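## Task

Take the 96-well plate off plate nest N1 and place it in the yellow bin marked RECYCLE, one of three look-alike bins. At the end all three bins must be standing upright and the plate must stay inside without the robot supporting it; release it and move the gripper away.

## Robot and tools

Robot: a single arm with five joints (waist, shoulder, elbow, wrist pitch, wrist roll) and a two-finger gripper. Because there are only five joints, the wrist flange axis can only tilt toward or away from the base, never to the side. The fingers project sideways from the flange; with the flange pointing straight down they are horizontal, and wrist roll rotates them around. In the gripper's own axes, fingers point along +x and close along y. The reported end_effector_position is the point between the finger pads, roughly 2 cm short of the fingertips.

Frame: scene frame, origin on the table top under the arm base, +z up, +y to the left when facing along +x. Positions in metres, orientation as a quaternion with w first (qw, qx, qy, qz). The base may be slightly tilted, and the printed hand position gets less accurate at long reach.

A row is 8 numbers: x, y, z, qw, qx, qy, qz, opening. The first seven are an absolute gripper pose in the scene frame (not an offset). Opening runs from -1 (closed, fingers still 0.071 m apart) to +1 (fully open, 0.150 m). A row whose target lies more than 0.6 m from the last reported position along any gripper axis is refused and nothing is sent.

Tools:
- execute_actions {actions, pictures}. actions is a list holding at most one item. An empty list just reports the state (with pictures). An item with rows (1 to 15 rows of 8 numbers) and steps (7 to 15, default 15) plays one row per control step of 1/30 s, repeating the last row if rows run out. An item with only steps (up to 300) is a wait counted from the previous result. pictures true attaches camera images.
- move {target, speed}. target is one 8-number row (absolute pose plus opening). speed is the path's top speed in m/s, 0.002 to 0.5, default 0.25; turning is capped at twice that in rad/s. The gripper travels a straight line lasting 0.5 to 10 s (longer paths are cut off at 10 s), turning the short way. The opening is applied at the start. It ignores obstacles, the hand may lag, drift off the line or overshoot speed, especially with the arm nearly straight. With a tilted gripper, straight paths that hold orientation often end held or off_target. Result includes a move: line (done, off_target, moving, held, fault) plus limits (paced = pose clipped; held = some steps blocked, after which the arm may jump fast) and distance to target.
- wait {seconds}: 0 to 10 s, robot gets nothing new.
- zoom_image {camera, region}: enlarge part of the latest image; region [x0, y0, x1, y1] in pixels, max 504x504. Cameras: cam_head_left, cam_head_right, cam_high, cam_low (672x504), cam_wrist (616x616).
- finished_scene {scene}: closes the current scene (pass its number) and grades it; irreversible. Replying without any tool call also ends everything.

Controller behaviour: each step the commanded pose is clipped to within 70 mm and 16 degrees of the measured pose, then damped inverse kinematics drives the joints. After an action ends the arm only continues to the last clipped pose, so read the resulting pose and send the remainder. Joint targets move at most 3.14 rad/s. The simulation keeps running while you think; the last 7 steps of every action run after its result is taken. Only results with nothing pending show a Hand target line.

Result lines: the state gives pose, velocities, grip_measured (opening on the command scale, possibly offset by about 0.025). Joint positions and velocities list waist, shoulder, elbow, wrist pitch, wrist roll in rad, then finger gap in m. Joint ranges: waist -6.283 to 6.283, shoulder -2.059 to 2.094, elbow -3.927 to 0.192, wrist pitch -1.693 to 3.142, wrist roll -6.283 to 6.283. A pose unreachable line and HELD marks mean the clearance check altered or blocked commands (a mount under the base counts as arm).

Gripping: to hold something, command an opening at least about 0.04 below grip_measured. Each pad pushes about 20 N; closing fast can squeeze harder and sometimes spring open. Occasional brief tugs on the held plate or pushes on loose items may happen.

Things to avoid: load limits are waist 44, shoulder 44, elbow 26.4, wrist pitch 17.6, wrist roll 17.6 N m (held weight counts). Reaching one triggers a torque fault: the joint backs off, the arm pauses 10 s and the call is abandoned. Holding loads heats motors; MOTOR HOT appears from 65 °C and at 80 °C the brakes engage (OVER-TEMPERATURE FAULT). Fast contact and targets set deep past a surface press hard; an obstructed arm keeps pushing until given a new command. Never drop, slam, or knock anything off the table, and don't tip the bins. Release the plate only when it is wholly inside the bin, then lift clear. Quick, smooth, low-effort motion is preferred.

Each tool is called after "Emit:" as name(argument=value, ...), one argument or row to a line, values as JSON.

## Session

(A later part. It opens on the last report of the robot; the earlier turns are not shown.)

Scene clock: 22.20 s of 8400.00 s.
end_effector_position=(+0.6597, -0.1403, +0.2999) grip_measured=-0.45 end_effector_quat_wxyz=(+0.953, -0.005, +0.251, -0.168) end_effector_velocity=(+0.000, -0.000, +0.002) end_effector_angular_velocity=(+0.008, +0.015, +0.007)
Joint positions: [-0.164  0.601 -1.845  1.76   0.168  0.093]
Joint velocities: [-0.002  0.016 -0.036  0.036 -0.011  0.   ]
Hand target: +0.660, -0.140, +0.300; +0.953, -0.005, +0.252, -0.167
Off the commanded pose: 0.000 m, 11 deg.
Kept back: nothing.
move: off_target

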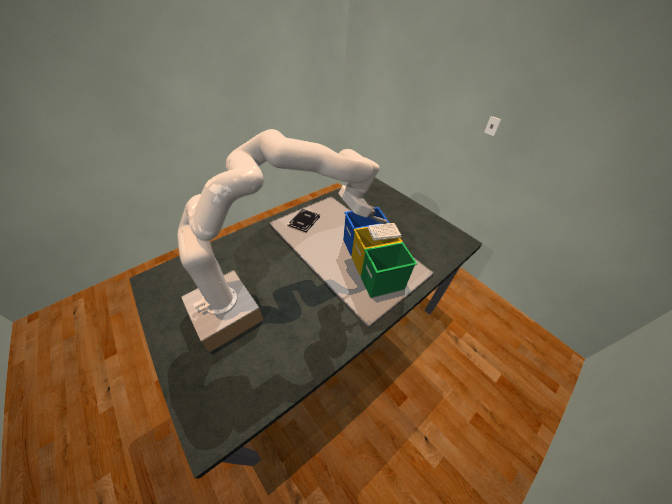

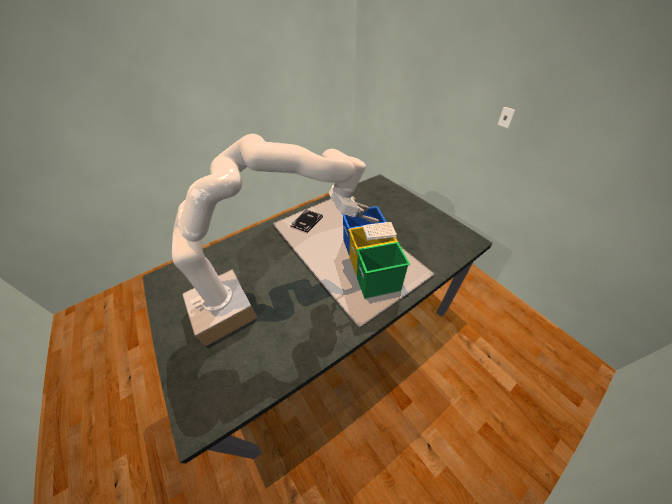

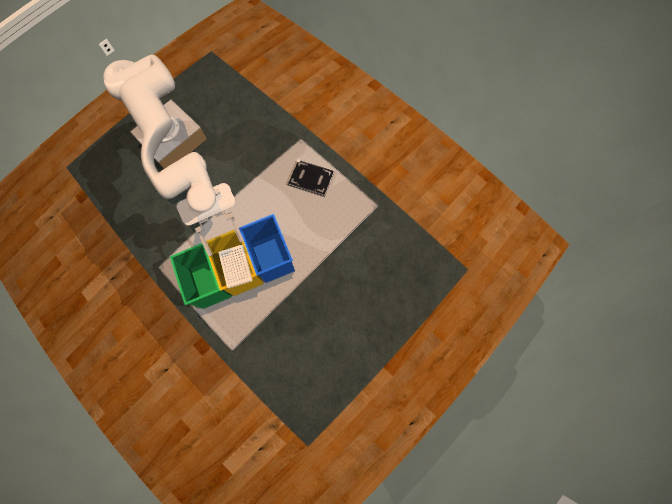

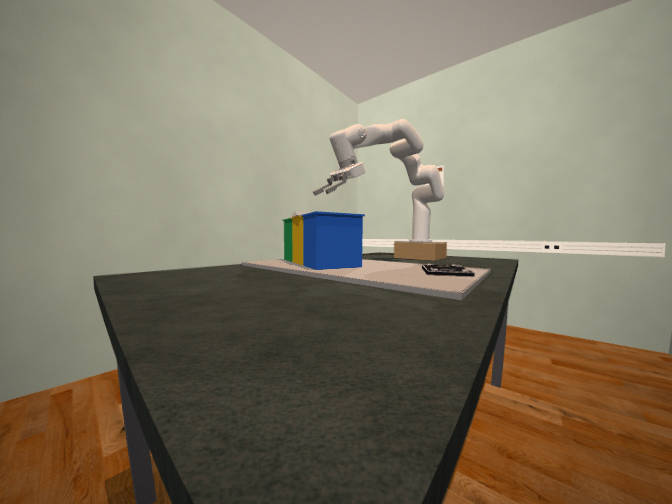

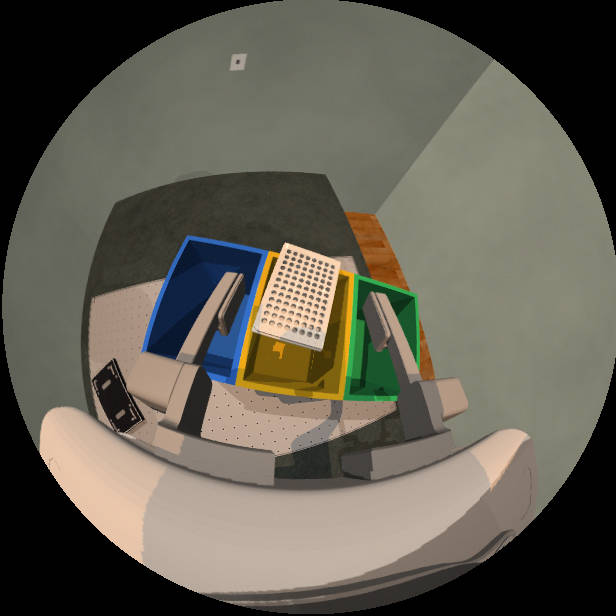

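Emit:
move(
  target=[0.77,-0.2,0.27,0.966,0,0,-0.259,0.2],
  speed=0.1,
)

Emit:
move(
  target=[0.77,-0.2,0.229,0.966,0,0,-0.259,0.2],
  speed=0.03,
)

Scene clock: 25.73 s of 8400.00 s.
end_effector_position=(+0.7701, -0.1998, +0.2703) grip_measured=+0.20 end_effector_quat_wxyz=(+0.966, -0.007, -0.001, -0.259) end_effector_velocity=(+0.001, -0.001, -0.001) end_effector_angular_velocity=(-0.001, -0.003, -0.002)
Joint positions: [-0.184  0.825 -1.868  1.051  0.327  0.118]
Joint velocities: [-0.     0.004 -0.004 -0.003  0.002 -0.   ]
Hand target: +0.770, -0.200, +0.270; +0.966, -0.007, -0.000, -0.259
Off the commanded pose: 0.000 m, 1 deg.
Kept back: nothing.
move: done

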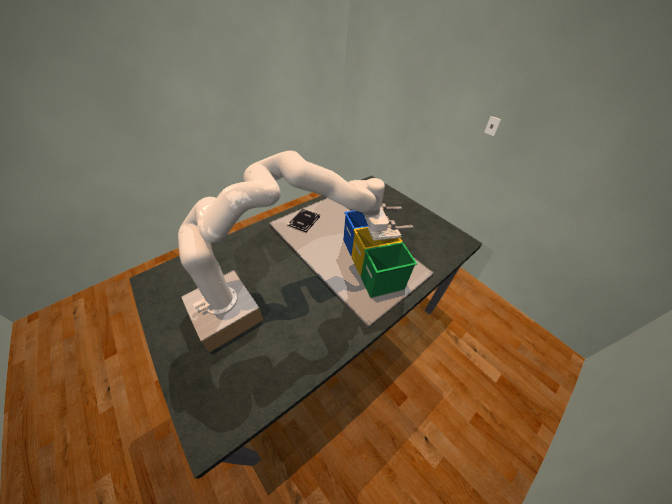

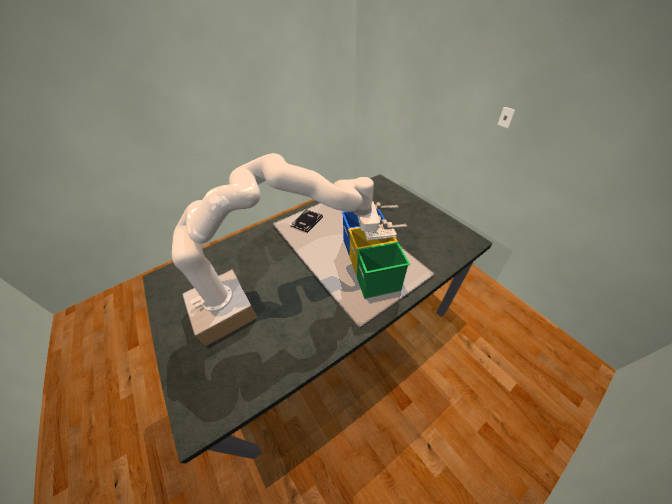

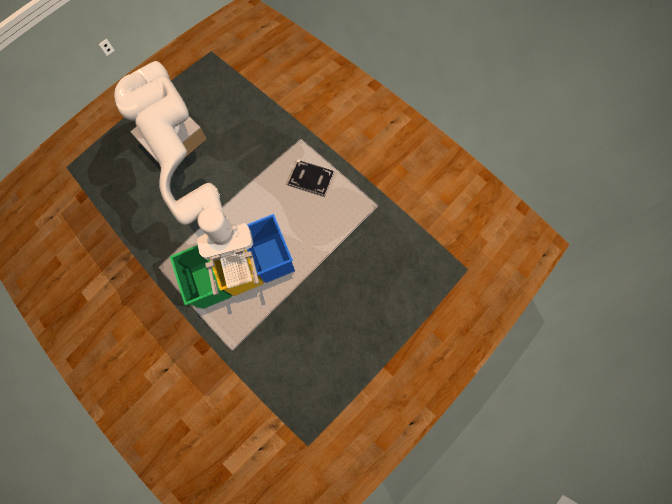

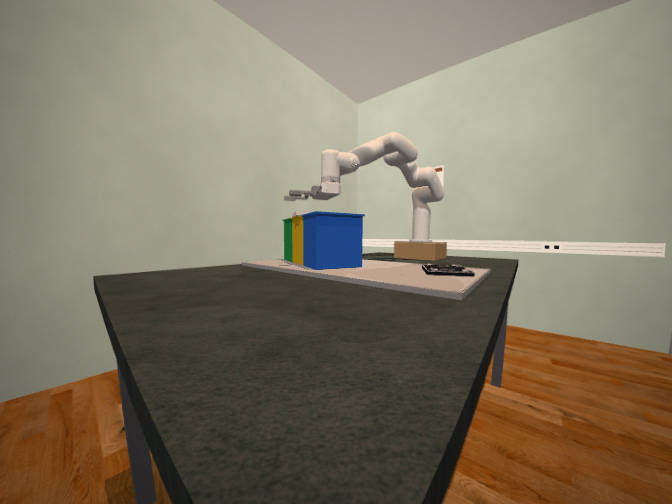

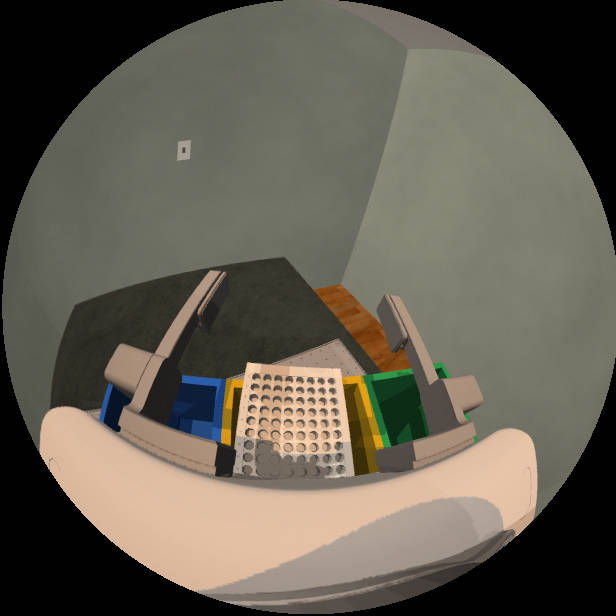

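Scene clock: 27.43 s of 8400.00 s.
end_effector_position=(+0.7700, -0.2000, +0.2293) grip_measured=+0.20 end_effector_quat_wxyz=(+0.966, -0.007, -0.001, -0.259) end_effector_velocity=(+0.001, -0.000, +0.002) end_effector_angular_velocity=(-0.001, -0.005, -0.001)
Joint positions: [-0.183  0.886 -1.85   0.972  0.328  0.118]
Joint velocities: [ 0.     0.    -0.002 -0.003  0.001 -0.   ]
Hand target: +0.770, -0.200, +0.229; +0.966, -0.007, -0.000, -0.259
Off the commanded pose: 0.000 m, 1 deg.
Kept back: nothing.
move: done

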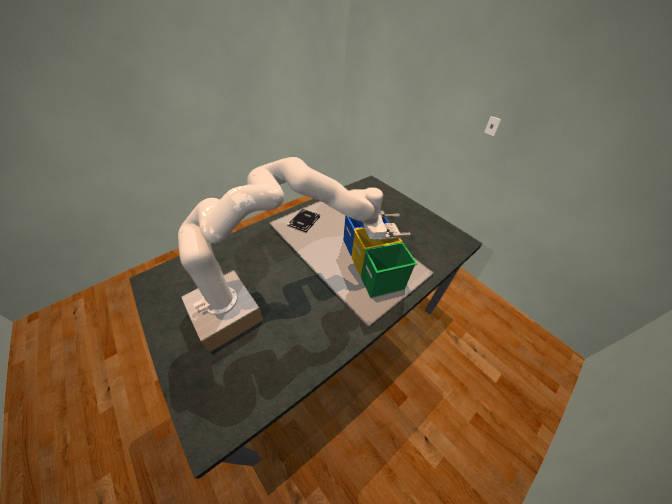

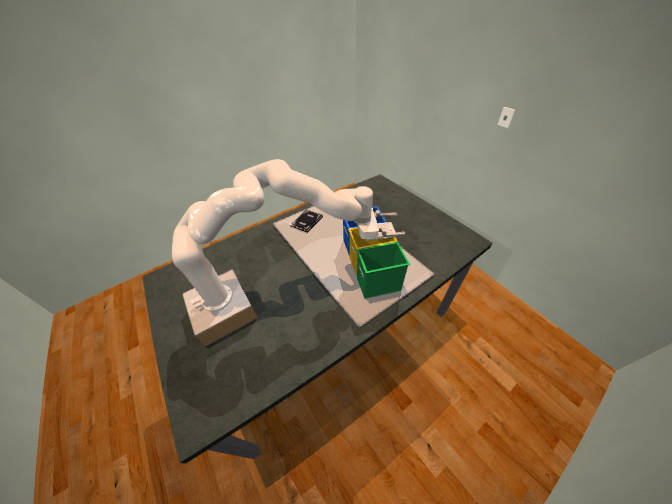

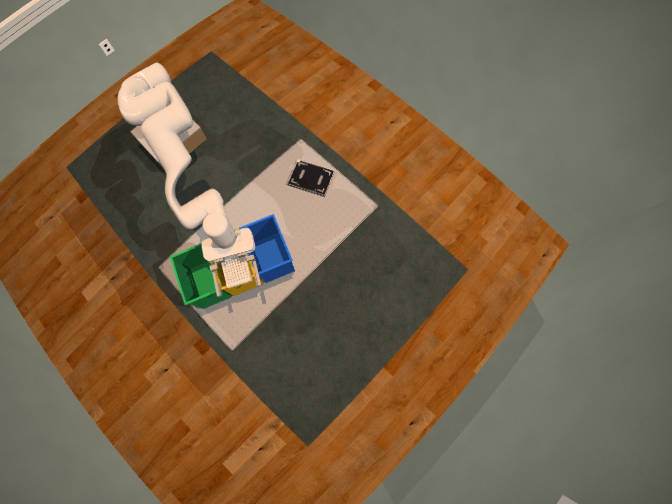

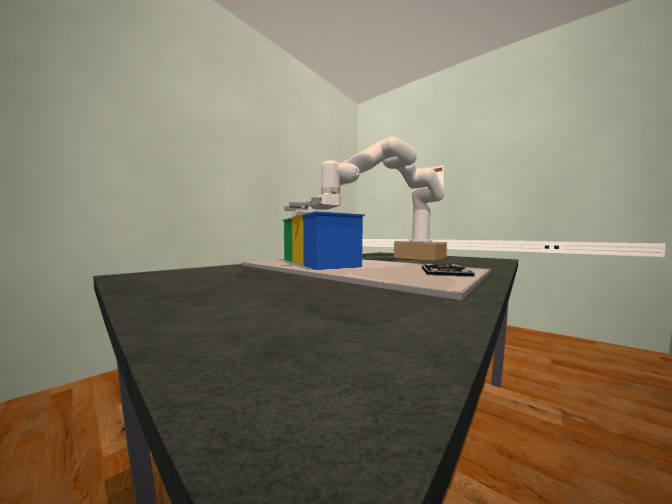

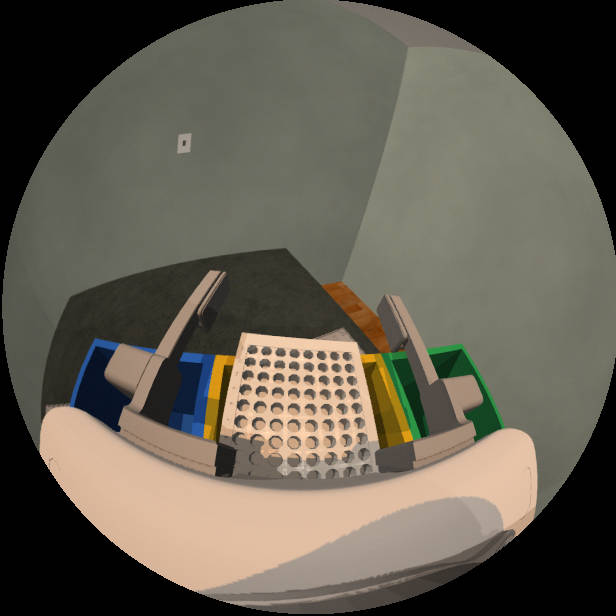

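Emit:
move(
  target=[0.745,-0.185,0.229,0.966,0,0,-0.259,0.2],
  speed=0.03,
)

Emit:
move(
  target=[0.745,-0.185,0.229,0.966,0,0,-0.259,-0.8],
  speed=0.03,
)

Scene clock: 31.97 s of 8400.00 s.
end_effector_position=(+0.7452, -0.1851, +0.2290) grip_measured=+0.20 end_effector_quat_wxyz=(+0.966, -0.007, -0.001, -0.259) end_effector_velocity=(-0.001, +0.000, -0.000) end_effector_angular_velocity=(-0.000, -0.001, -0.001)
Joint positions: [-0.168  0.782 -1.667  0.893  0.343  0.118]
Joint velocities: [ 0.    -0.004  0.009 -0.006  0.001  0.   ]
Hand target: +0.745, -0.185, +0.229; +0.966, -0.007, -0.001, -0.259
Off the commanded pose: 0.000 m, 1 deg.
Kept back: nothing.
After step 90, 0.23 s passed at rest.
move: done

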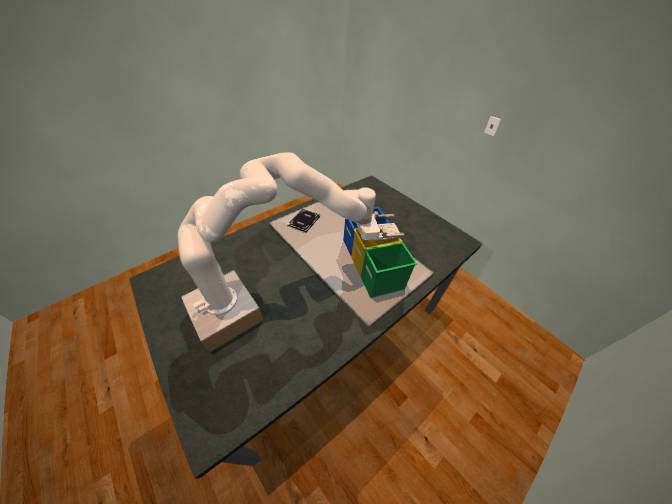

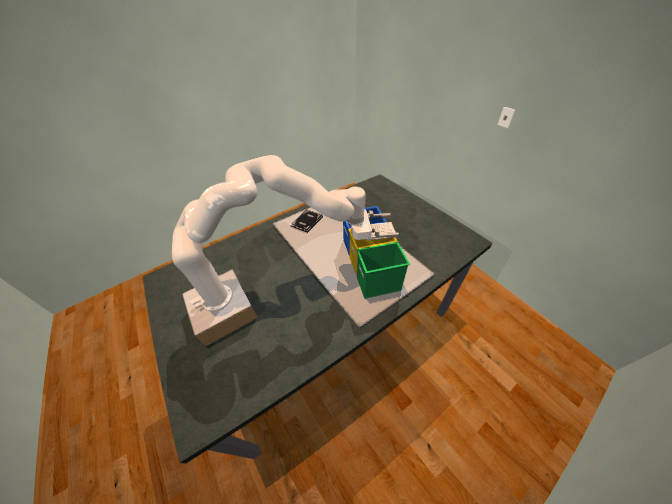

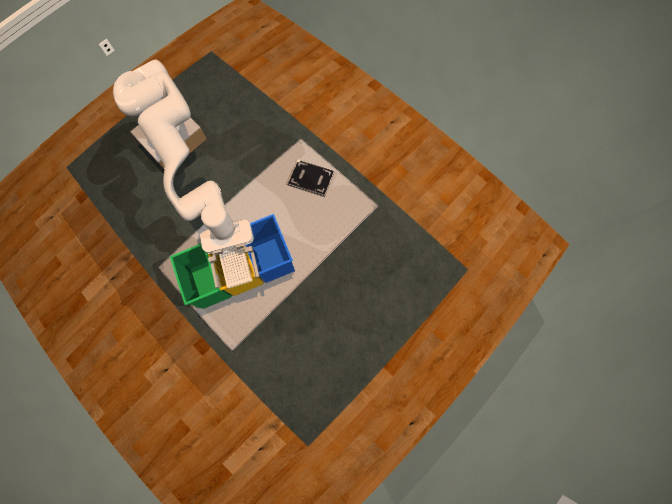

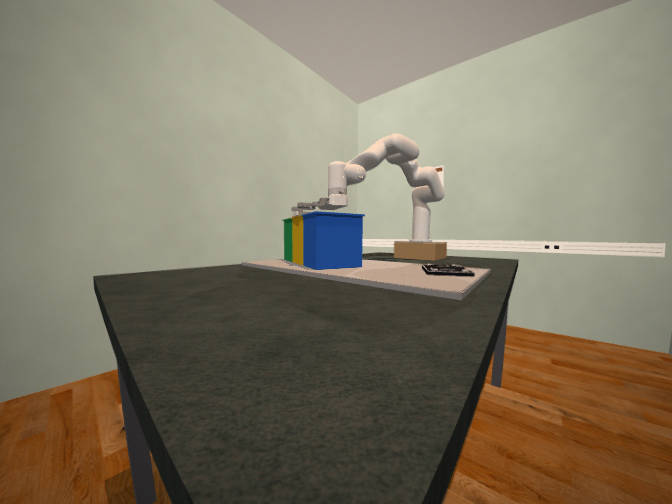

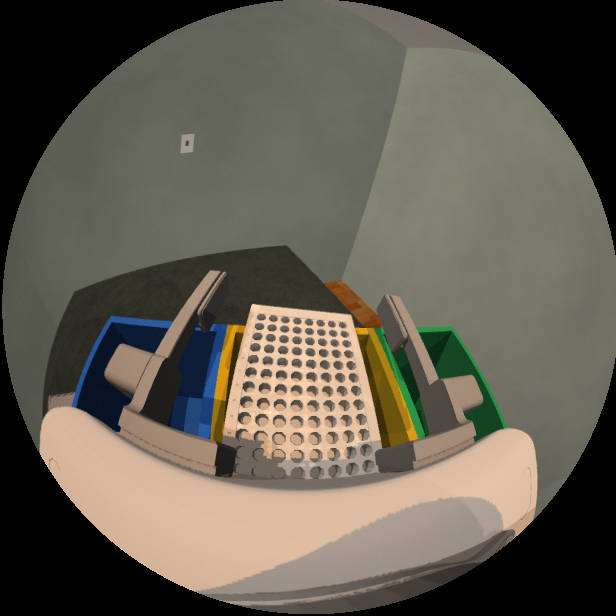

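Scene clock: 32.67 s of 8400.00 s.
end_effector_position=(+0.7450, -0.1850, +0.2290) grip_measured=-0.80 end_effector_quat_wxyz=(+0.966, -0.007, -0.001, -0.259) end_effector_velocity=(+0.000, -0.000, +0.000) end_effector_angular_velocity=(-0.000, -0.000, -0.001)
Joint positions: [-0.168  0.781 -1.666  0.892  0.343  0.079]
Joint velocities: [-0. -0. -0.  0.  0. -0.]
Hand target: +0.745, -0.185, +0.229; +0.966, -0.007, -0.001, -0.259
Off the commanded pose: 0.000 m, 1 deg.
Kept back: nothing.
move: done

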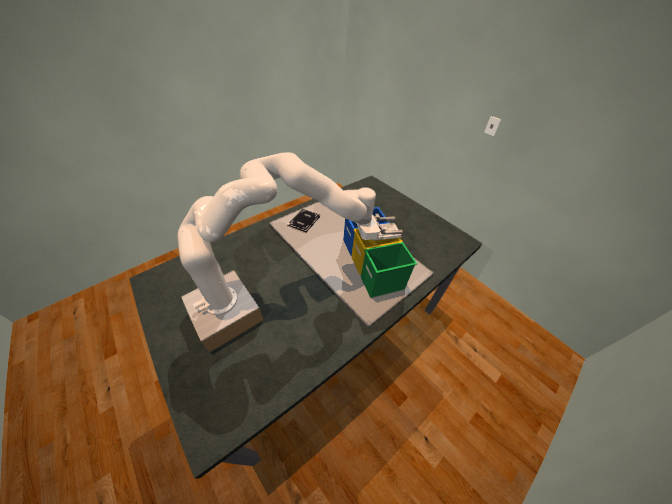

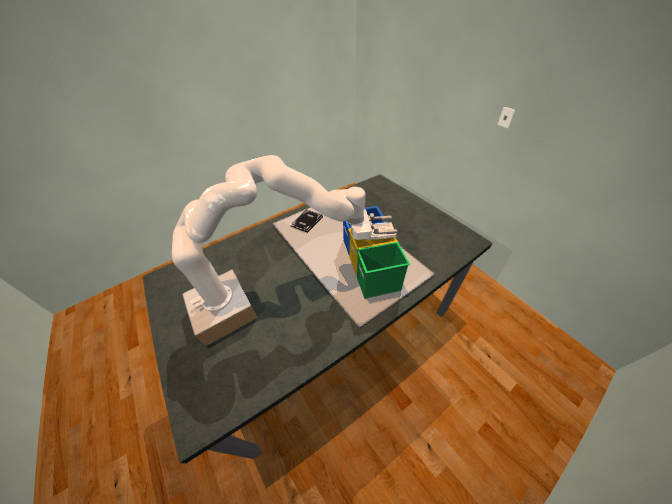

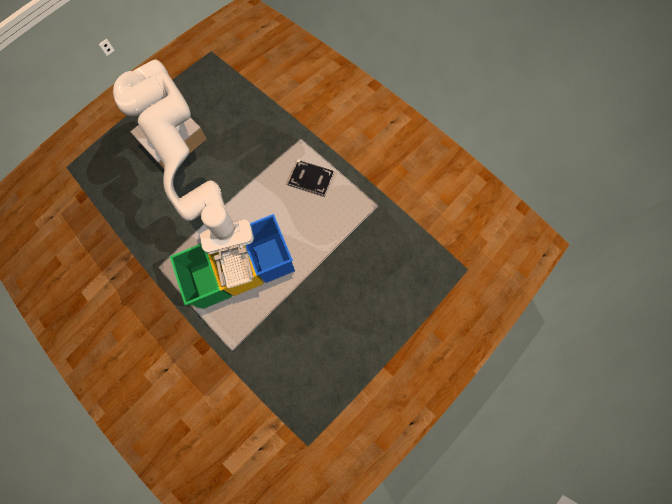

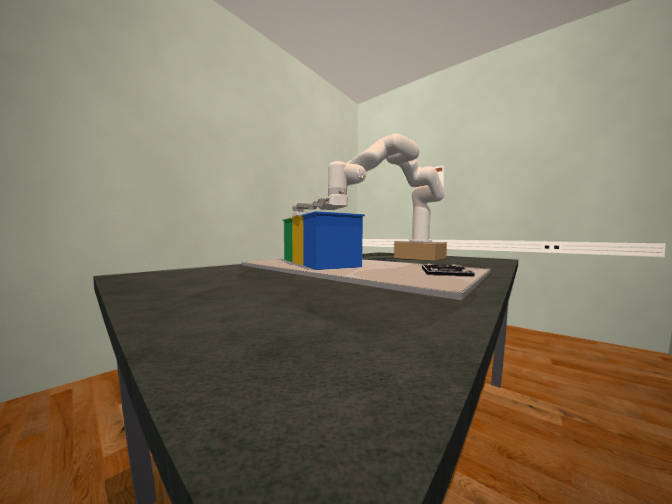

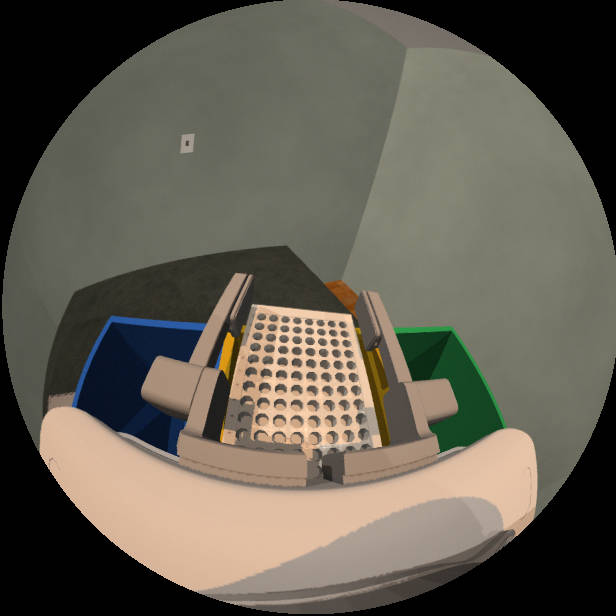

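Emit:
move(
  target=[0.745,-0.185,0.229,0.966,0,0,-0.259,-0.2],
  speed=0.03,
)

Emit:
move(
  target=[0.745,-0.185,0.214,0.966,0,0,-0.259,-0.2],
  speed=0.01,
)

Emit:
move(
  target=[0.745,-0.185,0.214,0.966,0,0,-0.259,-0.8],
  speed=0.01,
)

Scene clock: 33.80 s of 8400.00 s.
end_effector_position=(+0.7450, -0.1850, +0.2290) grip_measured=-0.20 end_effector_quat_wxyz=(+0.966, -0.007, -0.001, -0.259) end_effector_velocity=(+0.000, +0.000, +0.000) end_effector_angular_velocity=(-0.000, -0.000, +0.000)
Joint positions: [-0.168  0.781 -1.666  0.892  0.343  0.103]
Joint velocities: [ 0.  0. -0.  0.  0.  0.]
Hand target: +0.745, -0.185, +0.229; +0.966, -0.007, -0.001, -0.259
Off the commanded pose: 0.000 m, 1 deg.
Kept back: nothing.
move: done

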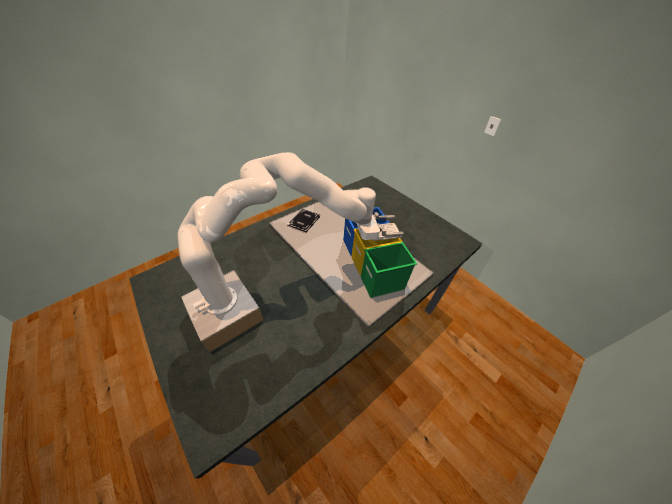

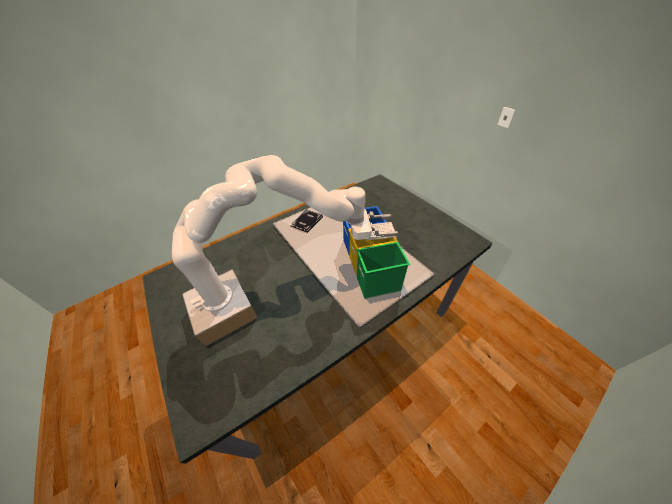

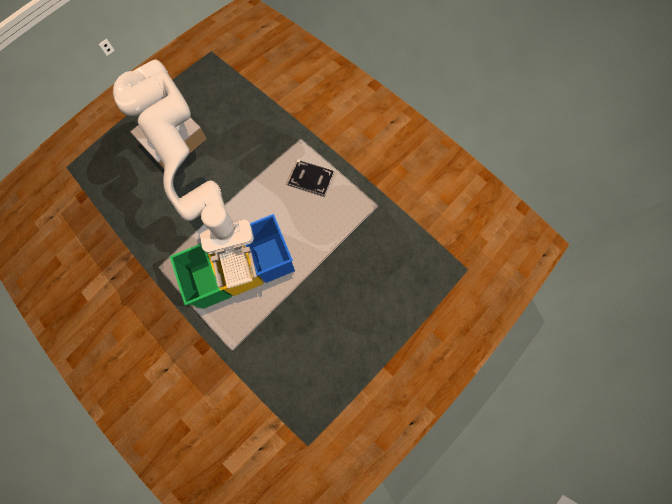

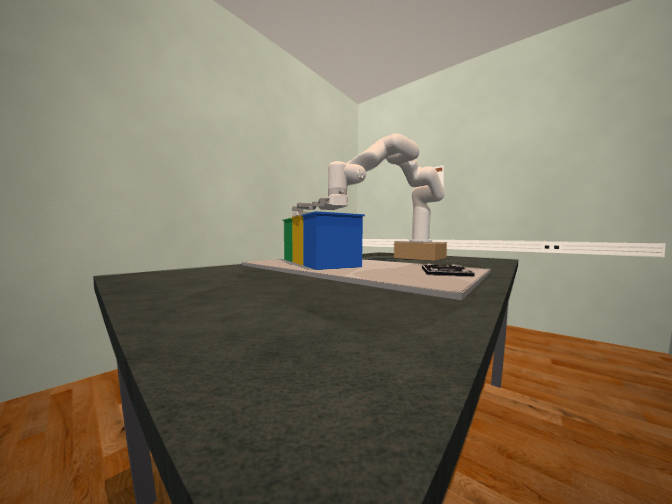

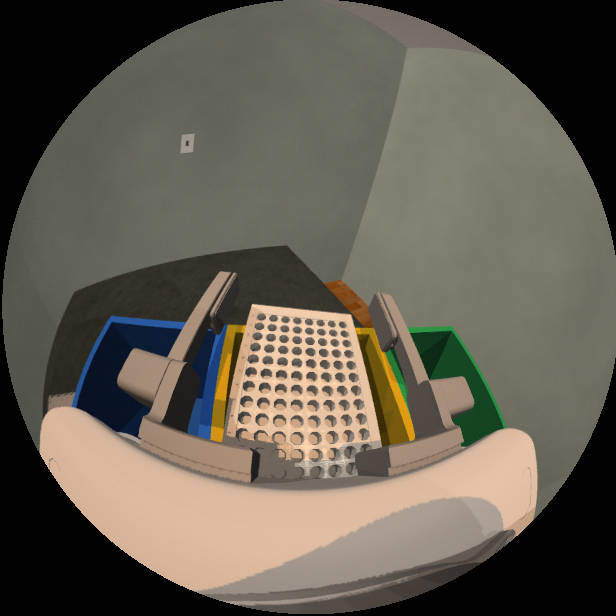

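Scene clock: 35.53 s of 8400.00 s.
end_effector_position=(+0.7450, -0.1850, +0.2140) grip_measured=-0.20 end_effector_quat_wxyz=(+0.966, -0.007, -0.000, -0.259) end_effector_velocity=(+0.000, -0.001, -0.000) end_effector_angular_velocity=(-0.000, -0.003, -0.002)
Joint positions: [-0.167  0.808 -1.665  0.865  0.344  0.103]
Joint velocities: [-0.002  0.002 -0.001 -0.003  0.001 -0.   ]
Hand target: +0.745, -0.185, +0.214; +0.966, -0.007, -0.001, -0.259
Off the commanded pose: 0.000 m, 1 deg.
Kept back: nothing.
move: done

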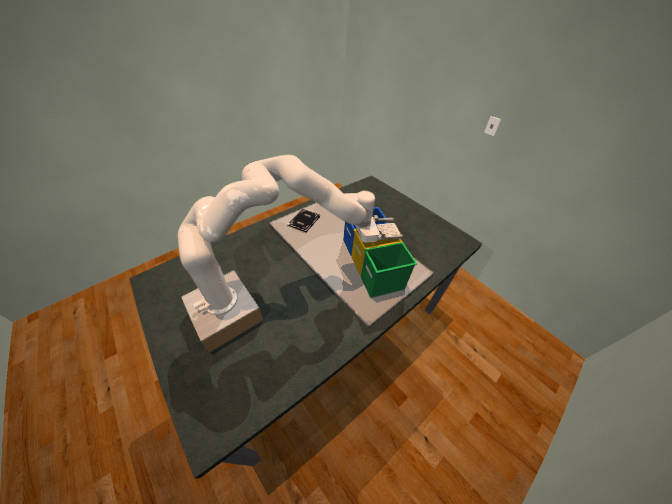

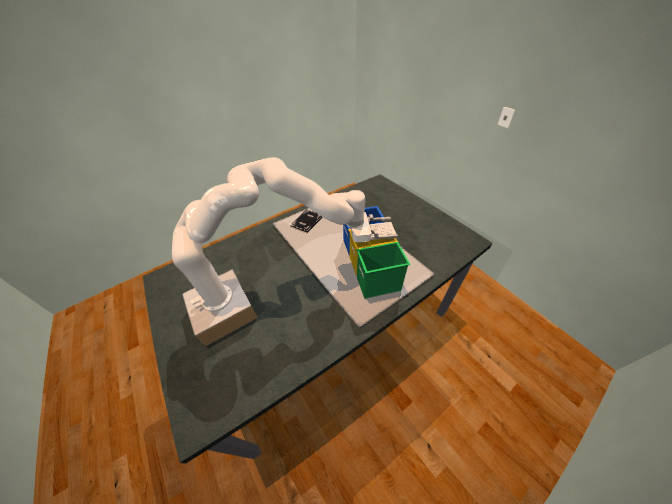

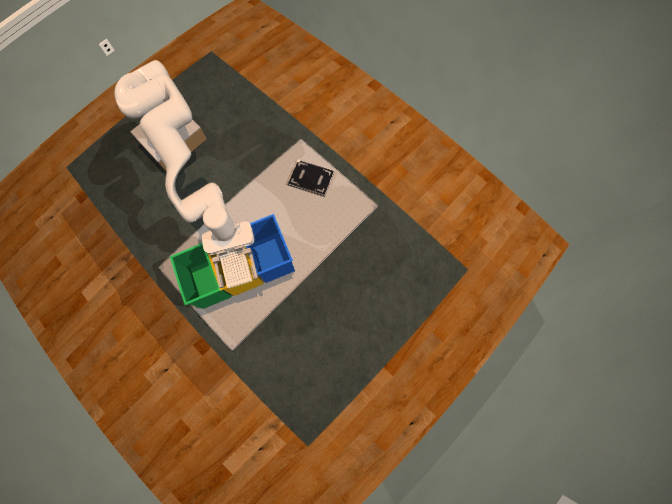

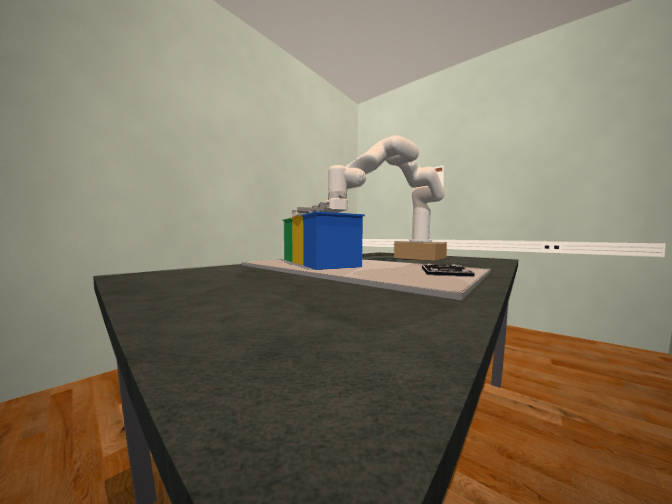

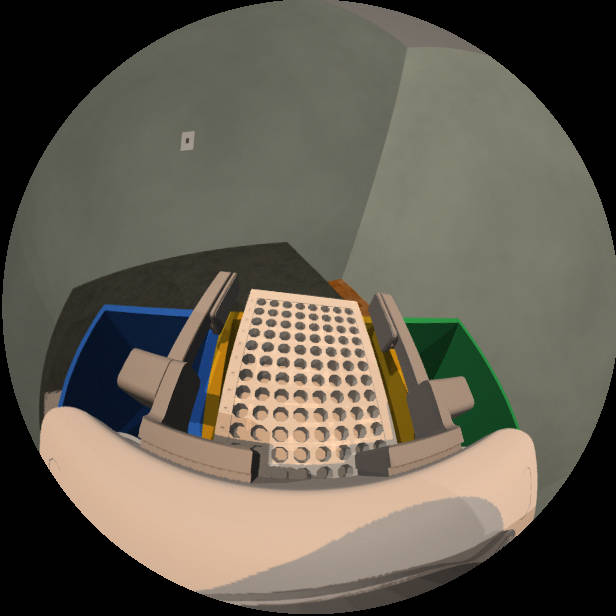

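Scene clock: 36.43 s of 8400.00 s.
end_effector_position=(+0.7450, -0.1850, +0.2140) grip_measured=-0.70 end_effector_quat_wxyz=(+0.966, -0.007, -0.001, -0.259) end_effector_velocity=(-0.000, -0.001, +0.000) end_effector_angular_velocity=(-0.000, -0.000, -0.001)
Joint positions: [-0.167  0.808 -1.665  0.865  0.344  0.083]
Joint velocities: [-0.001  0.    -0.    -0.    -0.     0.   ]
Hand target: +0.745, -0.185, +0.214; +0.966, -0.007, -0.001, -0.259
Off the commanded pose: 0.000 m, 1 deg.
Kept back: nothing.
move: done

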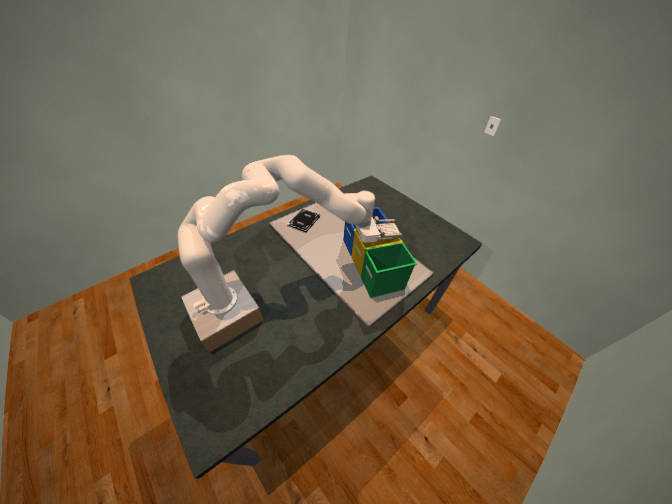

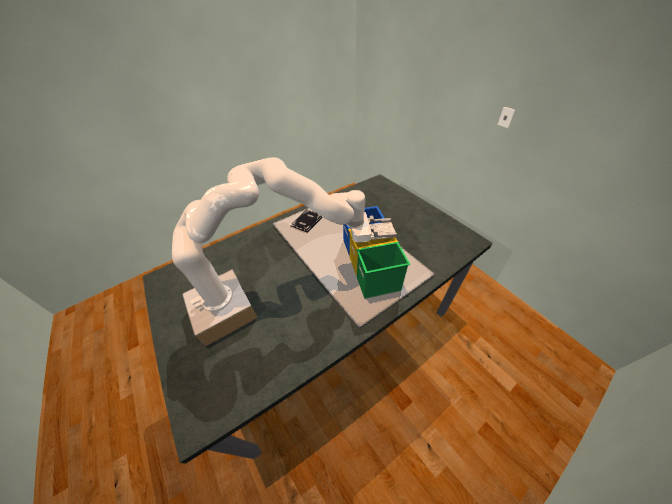

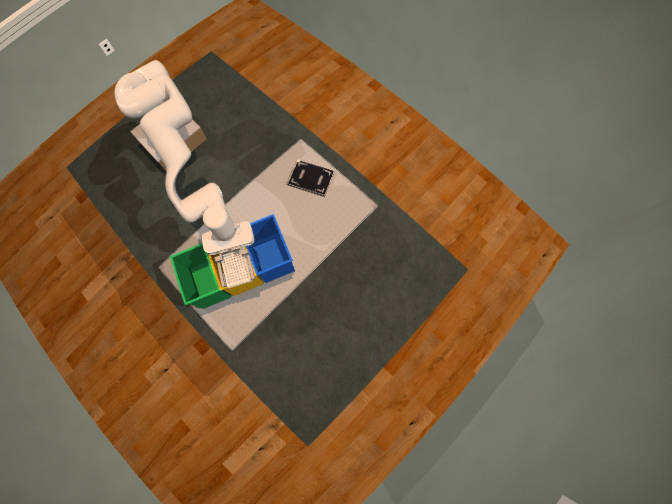

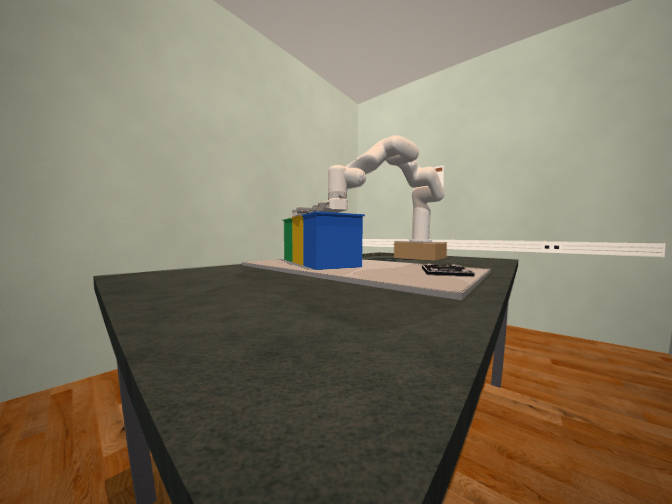

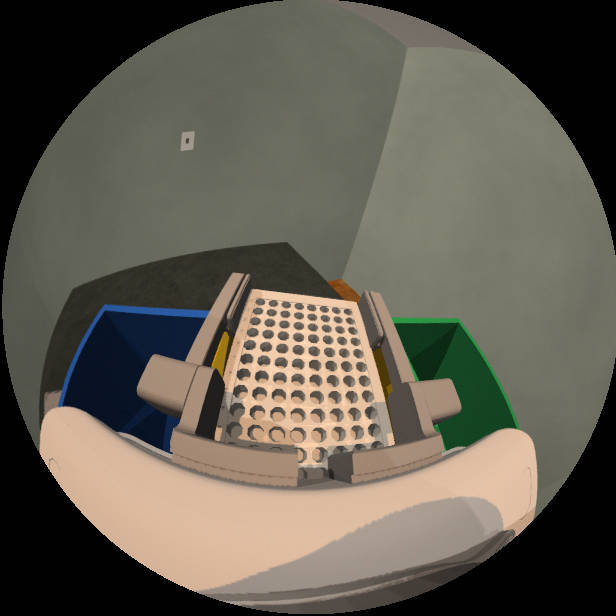

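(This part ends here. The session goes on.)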